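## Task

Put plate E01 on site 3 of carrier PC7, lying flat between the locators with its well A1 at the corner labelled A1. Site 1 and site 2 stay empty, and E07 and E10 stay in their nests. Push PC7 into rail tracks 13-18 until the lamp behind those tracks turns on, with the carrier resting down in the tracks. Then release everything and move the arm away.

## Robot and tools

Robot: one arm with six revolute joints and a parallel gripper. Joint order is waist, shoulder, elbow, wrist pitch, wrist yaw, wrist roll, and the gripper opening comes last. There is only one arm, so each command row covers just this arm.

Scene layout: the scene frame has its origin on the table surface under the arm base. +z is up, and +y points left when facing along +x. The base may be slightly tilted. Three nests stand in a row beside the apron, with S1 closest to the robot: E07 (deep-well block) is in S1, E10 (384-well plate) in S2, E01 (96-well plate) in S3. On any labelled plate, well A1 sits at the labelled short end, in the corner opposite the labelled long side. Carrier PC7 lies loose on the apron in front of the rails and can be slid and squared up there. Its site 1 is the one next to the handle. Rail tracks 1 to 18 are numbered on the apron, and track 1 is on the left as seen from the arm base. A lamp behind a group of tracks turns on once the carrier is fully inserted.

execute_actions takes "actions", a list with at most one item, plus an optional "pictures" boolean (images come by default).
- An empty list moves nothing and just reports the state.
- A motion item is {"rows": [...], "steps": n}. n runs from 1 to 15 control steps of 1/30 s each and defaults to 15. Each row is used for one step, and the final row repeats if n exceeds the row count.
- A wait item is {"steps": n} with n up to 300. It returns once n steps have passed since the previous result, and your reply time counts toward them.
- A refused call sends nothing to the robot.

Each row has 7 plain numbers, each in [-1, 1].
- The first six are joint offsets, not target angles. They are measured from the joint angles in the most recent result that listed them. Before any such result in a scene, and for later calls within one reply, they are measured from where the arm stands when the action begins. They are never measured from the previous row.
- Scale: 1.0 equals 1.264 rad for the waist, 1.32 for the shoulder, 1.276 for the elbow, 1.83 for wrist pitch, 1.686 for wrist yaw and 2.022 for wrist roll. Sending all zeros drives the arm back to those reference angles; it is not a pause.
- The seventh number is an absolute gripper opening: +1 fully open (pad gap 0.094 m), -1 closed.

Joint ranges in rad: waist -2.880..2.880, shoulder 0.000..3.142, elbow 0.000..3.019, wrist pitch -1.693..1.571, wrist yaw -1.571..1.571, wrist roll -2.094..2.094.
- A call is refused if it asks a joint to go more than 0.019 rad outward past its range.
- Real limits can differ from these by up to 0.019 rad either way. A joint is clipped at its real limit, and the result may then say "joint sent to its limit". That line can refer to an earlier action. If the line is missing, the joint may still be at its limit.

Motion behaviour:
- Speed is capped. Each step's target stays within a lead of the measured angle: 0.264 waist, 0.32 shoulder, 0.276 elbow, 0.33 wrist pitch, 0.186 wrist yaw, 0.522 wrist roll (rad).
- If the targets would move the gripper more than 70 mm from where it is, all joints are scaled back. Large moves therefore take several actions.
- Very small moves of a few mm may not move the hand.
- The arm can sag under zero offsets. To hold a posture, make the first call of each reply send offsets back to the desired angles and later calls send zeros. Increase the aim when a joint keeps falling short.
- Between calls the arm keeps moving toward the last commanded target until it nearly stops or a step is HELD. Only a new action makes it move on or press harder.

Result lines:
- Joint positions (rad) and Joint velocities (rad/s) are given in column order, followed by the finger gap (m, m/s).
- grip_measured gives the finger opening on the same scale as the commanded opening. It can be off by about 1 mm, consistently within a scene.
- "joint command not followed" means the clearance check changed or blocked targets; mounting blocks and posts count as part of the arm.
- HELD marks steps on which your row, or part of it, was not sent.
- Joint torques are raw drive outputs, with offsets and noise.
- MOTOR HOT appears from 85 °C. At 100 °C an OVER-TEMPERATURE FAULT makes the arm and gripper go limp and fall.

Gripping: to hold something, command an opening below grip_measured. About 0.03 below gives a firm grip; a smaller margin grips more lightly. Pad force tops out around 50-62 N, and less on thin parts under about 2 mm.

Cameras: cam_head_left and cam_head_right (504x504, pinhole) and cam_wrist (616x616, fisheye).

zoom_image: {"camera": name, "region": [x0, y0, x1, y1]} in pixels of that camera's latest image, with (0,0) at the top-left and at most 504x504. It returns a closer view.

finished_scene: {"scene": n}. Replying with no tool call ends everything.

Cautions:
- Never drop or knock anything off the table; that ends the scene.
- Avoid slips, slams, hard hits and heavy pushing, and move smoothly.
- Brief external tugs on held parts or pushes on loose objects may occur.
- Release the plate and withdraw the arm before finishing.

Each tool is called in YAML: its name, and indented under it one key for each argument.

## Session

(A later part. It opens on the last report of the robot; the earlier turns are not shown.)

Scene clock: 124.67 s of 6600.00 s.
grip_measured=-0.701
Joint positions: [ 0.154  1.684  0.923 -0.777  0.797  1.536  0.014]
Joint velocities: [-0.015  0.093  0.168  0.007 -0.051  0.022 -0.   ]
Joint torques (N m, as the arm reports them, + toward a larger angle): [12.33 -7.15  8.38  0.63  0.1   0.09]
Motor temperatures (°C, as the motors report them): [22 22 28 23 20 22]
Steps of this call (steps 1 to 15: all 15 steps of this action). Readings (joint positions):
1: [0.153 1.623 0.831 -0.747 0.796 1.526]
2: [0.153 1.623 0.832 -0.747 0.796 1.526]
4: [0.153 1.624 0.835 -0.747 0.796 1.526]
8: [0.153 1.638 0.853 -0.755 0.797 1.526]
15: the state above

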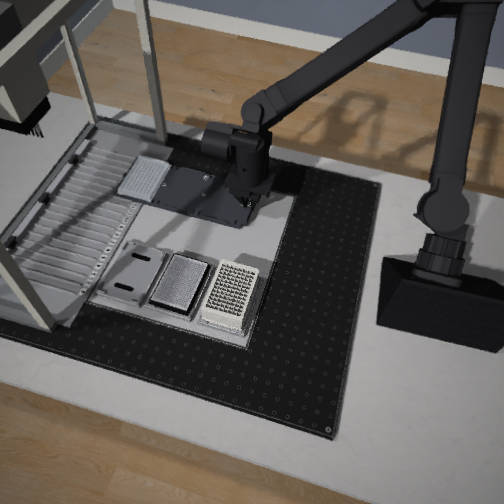

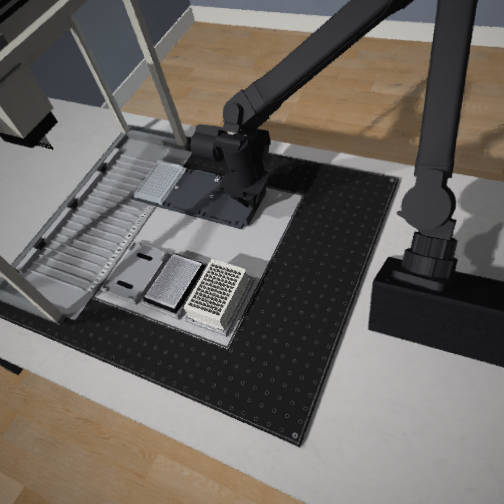

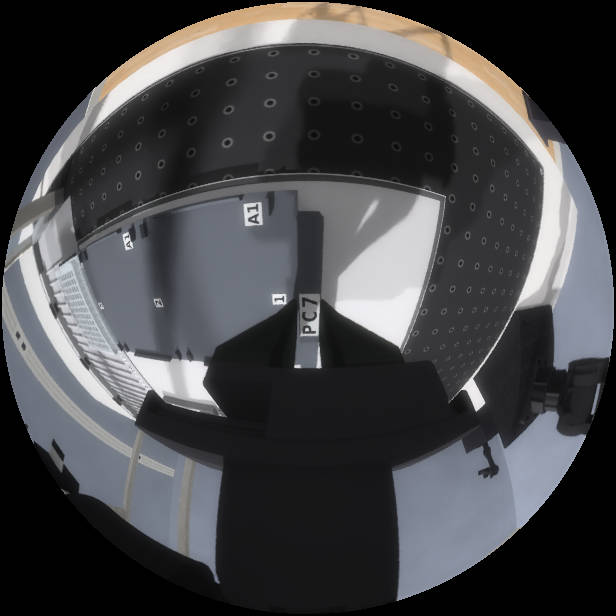

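execute_actions:
  actions:
    - {"rows":[[0.01,0.005,0.045,0,0,0,-0.7],[0.01,0.012,0.055,0,0,0,-0.7],[0.01,0.02,0.065,0,0,0,-0.7],[0.012,0.026,0.075,-0.003,0,0,-0.7],[0.012,0.032,0.085,-0.006,0,0,-0.7],[0.014,0.039,0.095,-0.009,0,0,-0.7],[0.014,0.045,0.105,-0.012,0,0,-0.7],[0.016,0.051,0.115,-0.015,0,0,-0.7],[0.016,0.058,0.125,-0.018,0,0.01,-0.7],[0.018,0.064,0.135,-0.021,0,0.01,-0.7],[0.018,0.07,0.145,-0.024,0,0.01,-0.7],[0.018,0.077,0.155,-0.027,0,0.01,-0.7],[0.018,0.083,0.165,-0.03,0,0.01,-0.7],[0.018,0.09,0.17,-0.03,0,0.01,-0.7],[0.018,0.096,0.17,-0.03,0,0.01,-0.7]]}
  pictures: false

execute_actions:
  actions:
    - {"steps":8}

Scene clock: 128.37 s of 6600.00 s.
grip_measured=-0.701
Joint positions: [ 0.155  1.778  1.073 -0.827  0.797  1.544  0.014]
Joint velocities: [ 0.044  0.181  0.247 -0.129 -0.081 -0.081 -0.001]
Joint torques (N m, as the arm reports them, + toward a larger angle): [14.49 -7.89  9.09  0.73  0.06  0.15]
Motor temperatures (°C, as the motors report them): [22 22 28 23 20 22]
Steps of this call (steps 1 to 15: the robot went on to your last target; steps 16 to 90: nothing new was sent; then 0.20 s passed at rest; steps 91 to 105: all 15 steps of this action). Readings (joint positions):
91: [0.154 1.689 0.932 -0.777 0.797 1.537]
92: [0.154 1.689 0.933 -0.777 0.797 1.537]
94: [0.154 1.691 0.935 -0.778 0.797 1.537]
98: [0.154 1.715 0.972 -0.798 0.797 1.537]
105: the state above

Scene clock: 128.63 s of 6600.00 s.
grip_measured=-0.701
Joint positions: [ 0.159  1.789  1.086 -0.829  0.797  1.545  0.014]
Joint velocities: [ 0.015  0.005 -0.002 -0.007  0.007 -0.007 -0.001]
Joint torques (N m, as the arm reports them, + toward a larger angle): [14.41 -8.    9.42  0.55  0.07  0.13]
Motor temperatures (°C, as the motors report them): [22 22 28 23 20 22]
Steps of this call (steps 1 to 8: the robot went on to your last target). Readings (joint positions):
1: [0.156 1.783 1.079 -0.829 0.797 1.544]
2: [0.158 1.787 1.083 -0.829 0.797 1.544]
4: [0.159 1.789 1.086 -0.829 0.797 1.545]
8: the state above

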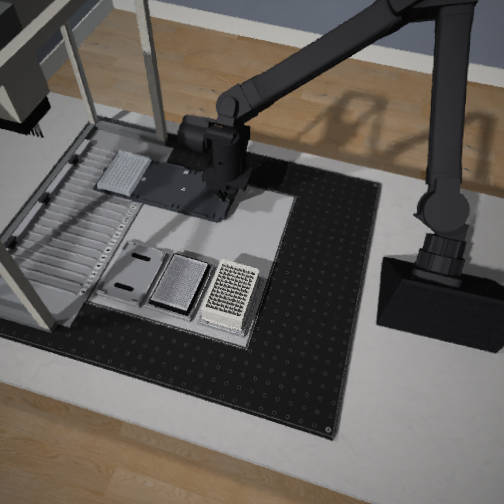

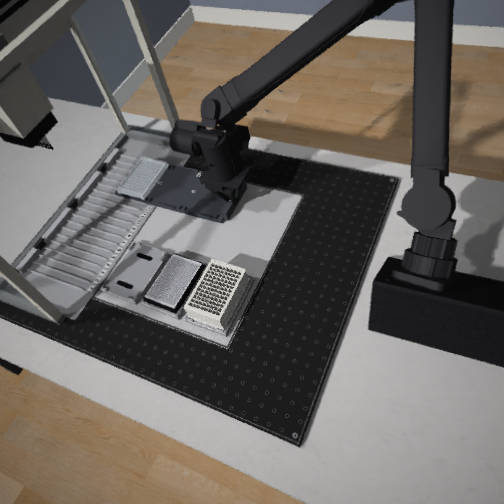

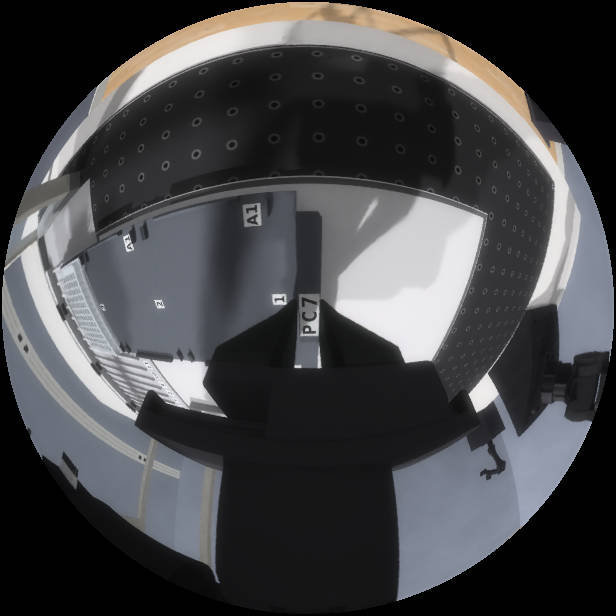

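execute_actions:
  actions:
    - {"rows":[[0.015,0.005,0.045,0,0,0,-0.7],[0.015,0.012,0.055,0,0,0,-0.7],[0.017,0.02,0.066,0,0,0,-0.7],[0.017,0.026,0.077,-0.004,0,0,-0.7],[0.019,0.033,0.088,-0.008,0,0,-0.7],[0.019,0.04,0.099,-0.012,0,0,-0.7],[0.021,0.047,0.11,-0.016,0,0,-0.7],[0.021,0.054,0.121,-0.02,0,0,-0.7],[0.023,0.061,0.132,-0.024,0,0.01,-0.7],[0.023,0.068,0.143,-0.028,0,0.01,-0.7],[0.023,0.075,0.154,-0.032,0,0.01,-0.7],[0.023,0.082,0.165,-0.036,0,0.01,-0.7],[0.023,0.089,0.176,-0.04,0,0.01,-0.7],[0.023,0.096,0.185,-0.044,0,0.01,-0.7],[0.023,0.103,0.185,-0.044,0,0.01,-0.7]]}
  pictures: false

execute_actions:
  actions:
    - {"steps":8}

Scene clock: 131.73 s of 6600.00 s.
grip_measured=-0.701
Joint positions: [ 0.164  1.892  1.249 -0.898  0.797  1.553  0.014]
Joint velocities: [ 0.015  0.23   0.374 -0.105 -0.007 -0.022 -0.001]
Joint torques (N m, as the arm reports them, + toward a larger angle): [16.38 -9.5   9.27  0.51  0.08  0.12]
Motor temperatures (°C, as the motors report them): [22 22 28 23 20 22]
Steps of this call (steps 1 to 30: the robot went on to your last target; steps 31 to 78: nothing new was sent; steps 79 to 93: all 15 steps of this action). Readings (joint positions):
79: [0.159 1.789 1.086 -0.829 0.797 1.546]
80: [0.159 1.789 1.086 -0.829 0.797 1.546]
82: [0.159 1.792 1.093 -0.832 0.797 1.546]
86: [0.160 1.822 1.140 -0.856 0.797 1.546]
93: the state above

Scene clock: 132.00 s of 6600.00 s.
grip_measured=-0.701
Joint positions: [ 0.166  1.906  1.271 -0.901  0.797  1.555  0.014]
Joint velocities: [-0.005 -0.005 -0.012 -0.007  0.007 -0.007 -0.001]
Joint torques (N m, as the arm reports them, + toward a larger angle): [16.68 -9.54  9.38  0.35  0.08  0.12]
Motor temperatures (°C, as the motors report them): [22 22 28 23 20 22]
Steps of this call (steps 1 to 8: the robot went on to your last target). Readings (joint positions):
1: [0.165 1.898 1.260 -0.901 0.797 1.554]
2: [0.166 1.903 1.266 -0.901 0.797 1.554]
4: [0.166 1.906 1.271 -0.901 0.797 1.555]
8: the state above

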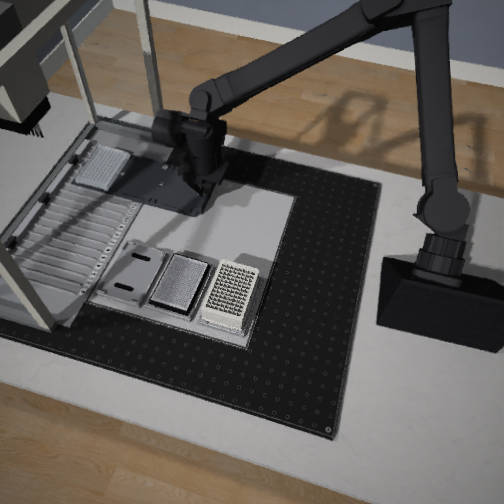

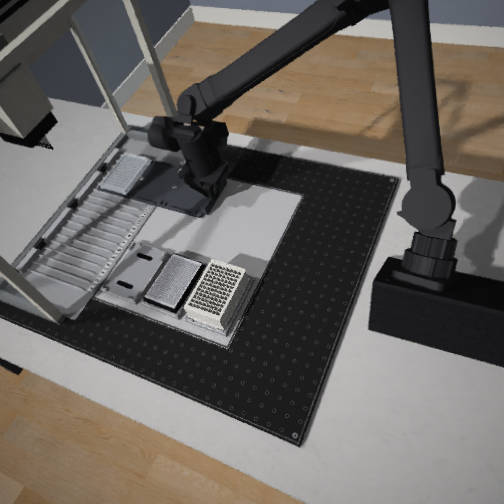

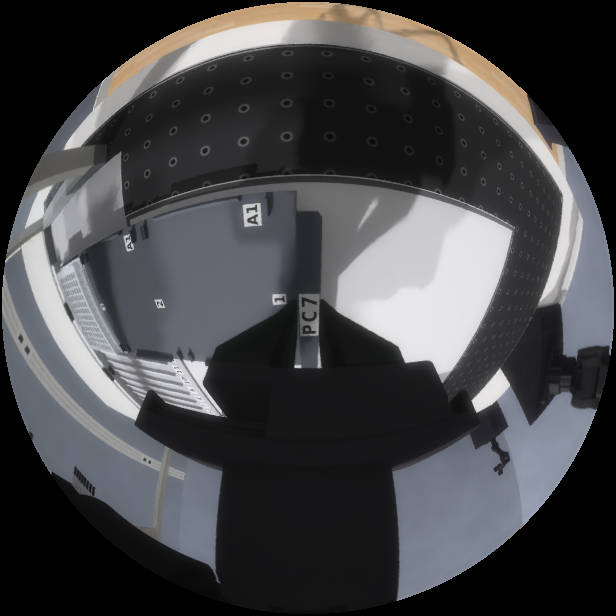

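execute_actions:
  actions:
    - {"rows":[[0.02,0.005,0.045,0,0,0,-0.7],[0.02,0.012,0.055,0,0,0,-0.7],[0.02,0.018,0.063,0,0,0,-0.7],[0.02,0.023,0.071,0,0,0,-0.7],[0.02,0.028,0.079,0,0,0,-0.7],[0.02,0.033,0.087,0,0,0,-0.7],[0.022,0.038,0.095,0,0,0,-0.7],[0.022,0.043,0.103,0,0,0,-0.7],[0.022,0.048,0.111,0,0,0,-0.7]]}

Scene clock: 136.80 s of 6600.00 s.
grip_measured=-0.700
Joint positions: [ 0.169  1.947  1.34  -0.911  0.8    1.555  0.014]
Joint velocities: [-0.015  0.005 -0.002 -0.002  0.066  0.022  0.   ]
Joint torques (N m, as the arm reports them, + toward a larger angle): [17.29 -9.79 11.37  0.95 -0.05  0.01]
Motor temperatures (°C, as the motors report them): [22 23 29 23 20 22]
Steps of this call (steps 1 to 30: the robot went on to your last target; steps 31 to 90: nothing new was sent; then 1.30 s passed at rest; steps 91 to 105: all 15 steps of this action). Readings (joint positions):
91: [0.166 1.906 1.271 -0.901 0.797 1.556]
92: [0.166 1.906 1.272 -0.901 0.797 1.556]
94: [0.166 1.908 1.276 -0.902 0.797 1.556]
98: [0.168 1.928 1.310 -0.904 0.797 1.556]
105: the state above

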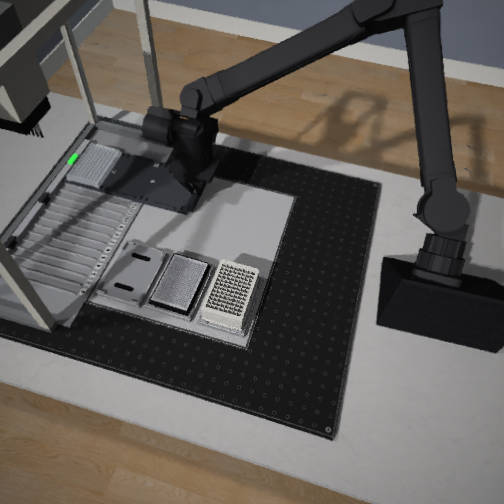

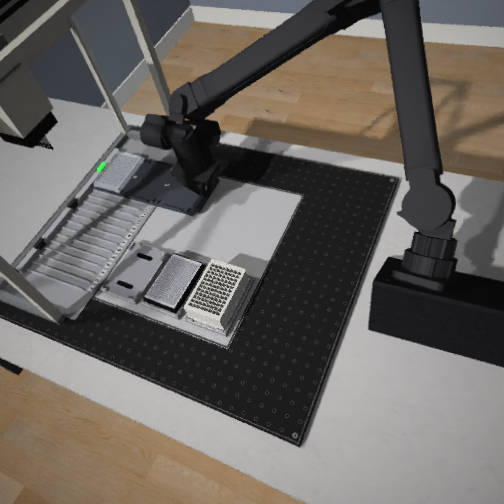

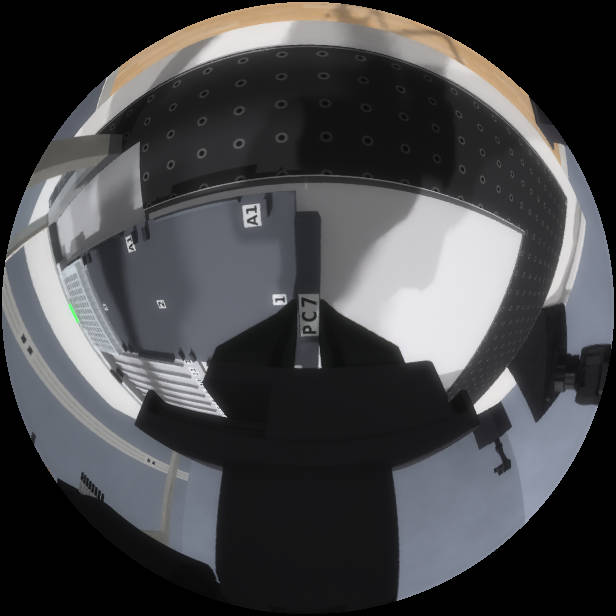

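execute_actions:
  actions:
    - {"rows":[[0,0,0.01,0,0,0,-0.4],[0,0,0.01,0,0,0,0],[0.01,-0.01,0.01,0,0,0,0],[0.02,-0.02,0.01,0,0,0,0],[0.03,-0.03,0.01,-0.01,0,0,0],[0.04,-0.04,0.01,-0.02,0,0,0],[0.05,-0.05,0.01,-0.03,0,0,0],[0.06,-0.06,0.01,-0.04,0,0,0],[0.07,-0.07,0.01,-0.05,0,0,0],[0.08,-0.08,0.01,-0.065,0,0,0],[0.09,-0.09,0.01,-0.08,0,0,0]]}
  pictures: false

execute_actions:
  actions:
    - {"rows":[[0.01,-0.03,-0.02,0,0,0,0],[0.01,-0.06,-0.04,0,0,0,0],[0.01,-0.09,-0.07,0,0,0,0],[0.01,-0.12,-0.1,0,0,0,0],[0.01,-0.15,-0.13,0,0,0,0],[0.01,-0.18,-0.16,0,0,0,0],[0.01,-0.21,-0.19,0,0,0,0],[0.01,-0.24,-0.22,0,0,0,0],[0.01,-0.27,-0.25,0,0,0,0],[0.01,-0.3,-0.27,0,0,0,0]]}

zoom_image:
  camera: "cam_head_right"
  region: [80,135,200,215]

Scene clock: 140.87 s of 6600.00 s.
grip_measured=-0.002
Joint positions: [ 0.281  1.841  1.34  -1.035  0.8    1.555  0.047]
Joint velocities: [ 0.298 -0.337 -0.012 -0.095  0.022  0.007 -0.   ]
Joint torques (N m, as the arm reports them, + toward a larger angle): [13.04 -9.8   7.36  0.19  0.08  0.  ]
Motor temperatures (°C, as the motors report them): [23 23 29 23 20 22]
Steps of this call (steps 1 to 15: the robot went on to your last target; steps 16 to 90: nothing new was sent; then 0.57 s passed at rest; steps 91 to 105: all 15 steps of this action). Readings (joint positions):
91: [0.169 1.947 1.340 -0.911 0.800 1.555]
92: [0.169 1.947 1.340 -0.911 0.800 1.555]
94: [0.170 1.947 1.340 -0.911 0.800 1.555]
98: [0.186 1.933 1.340 -0.938 0.800 1.555]
105: the state above

Scene clock: 141.37 s of 6600.00 s.
grip_measured=-0.002
Joint positions: [ 0.302  1.418  1.    -1.036  0.802  1.555  0.047]
Joint velocities: [-0.005 -0.171 -0.017  0.007  0.037 -0.081  0.   ]
Joint torques (N m, as the arm reports them, + toward a larger angle): [ 8.85 -3.13  6.22  0.81  0.02 -0.01]
Motor temperatures (°C, as the motors report them): [23 23 29 23 20 22]
Steps of this call (steps 1 to 15: all 15 steps of this action). Readings (joint positions):
1: [0.290 1.830 1.339 -1.036 0.800 1.555]
2: [0.297 1.817 1.334 -1.036 0.800 1.555]
4: [0.302 1.776 1.292 -1.036 0.800 1.555]
8: [0.302 1.628 1.133 -1.036 0.800 1.555]
15: the state above

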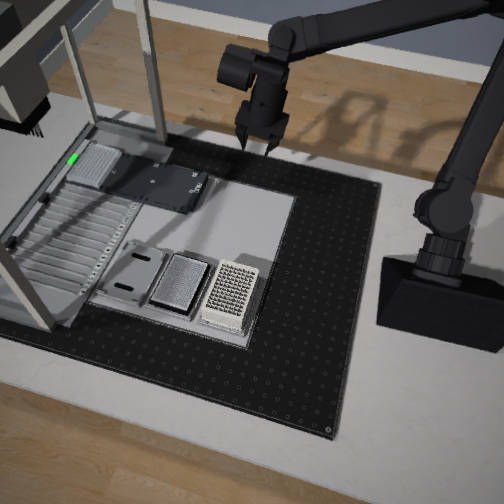

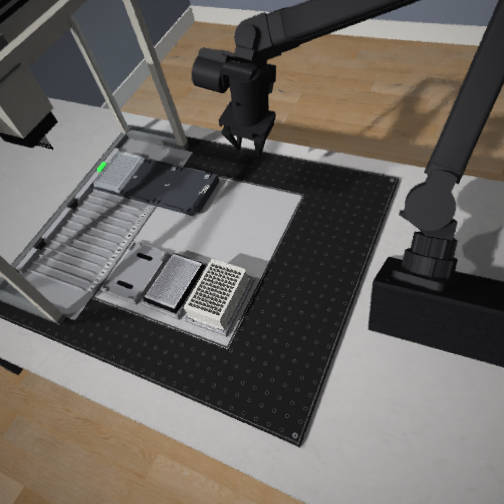

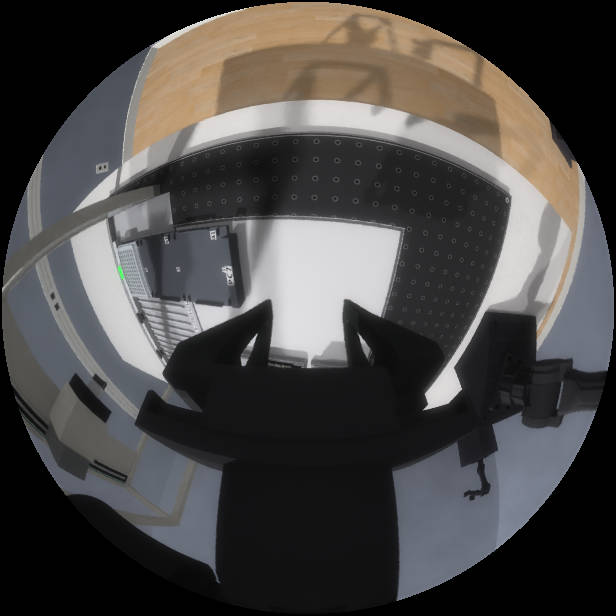

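Region (80, 135, 200, 215) of cam_head_right's 504x504 image, scaled by 4.200, with more detail than that image has.

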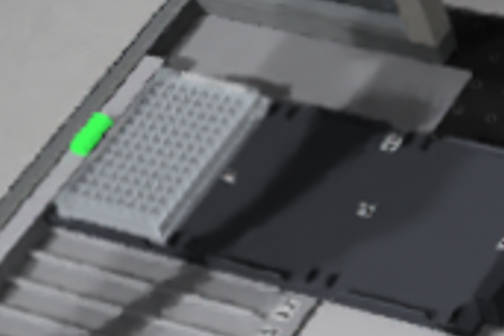

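finished_scene:
  scene: 2

The scene is finished: the task was done.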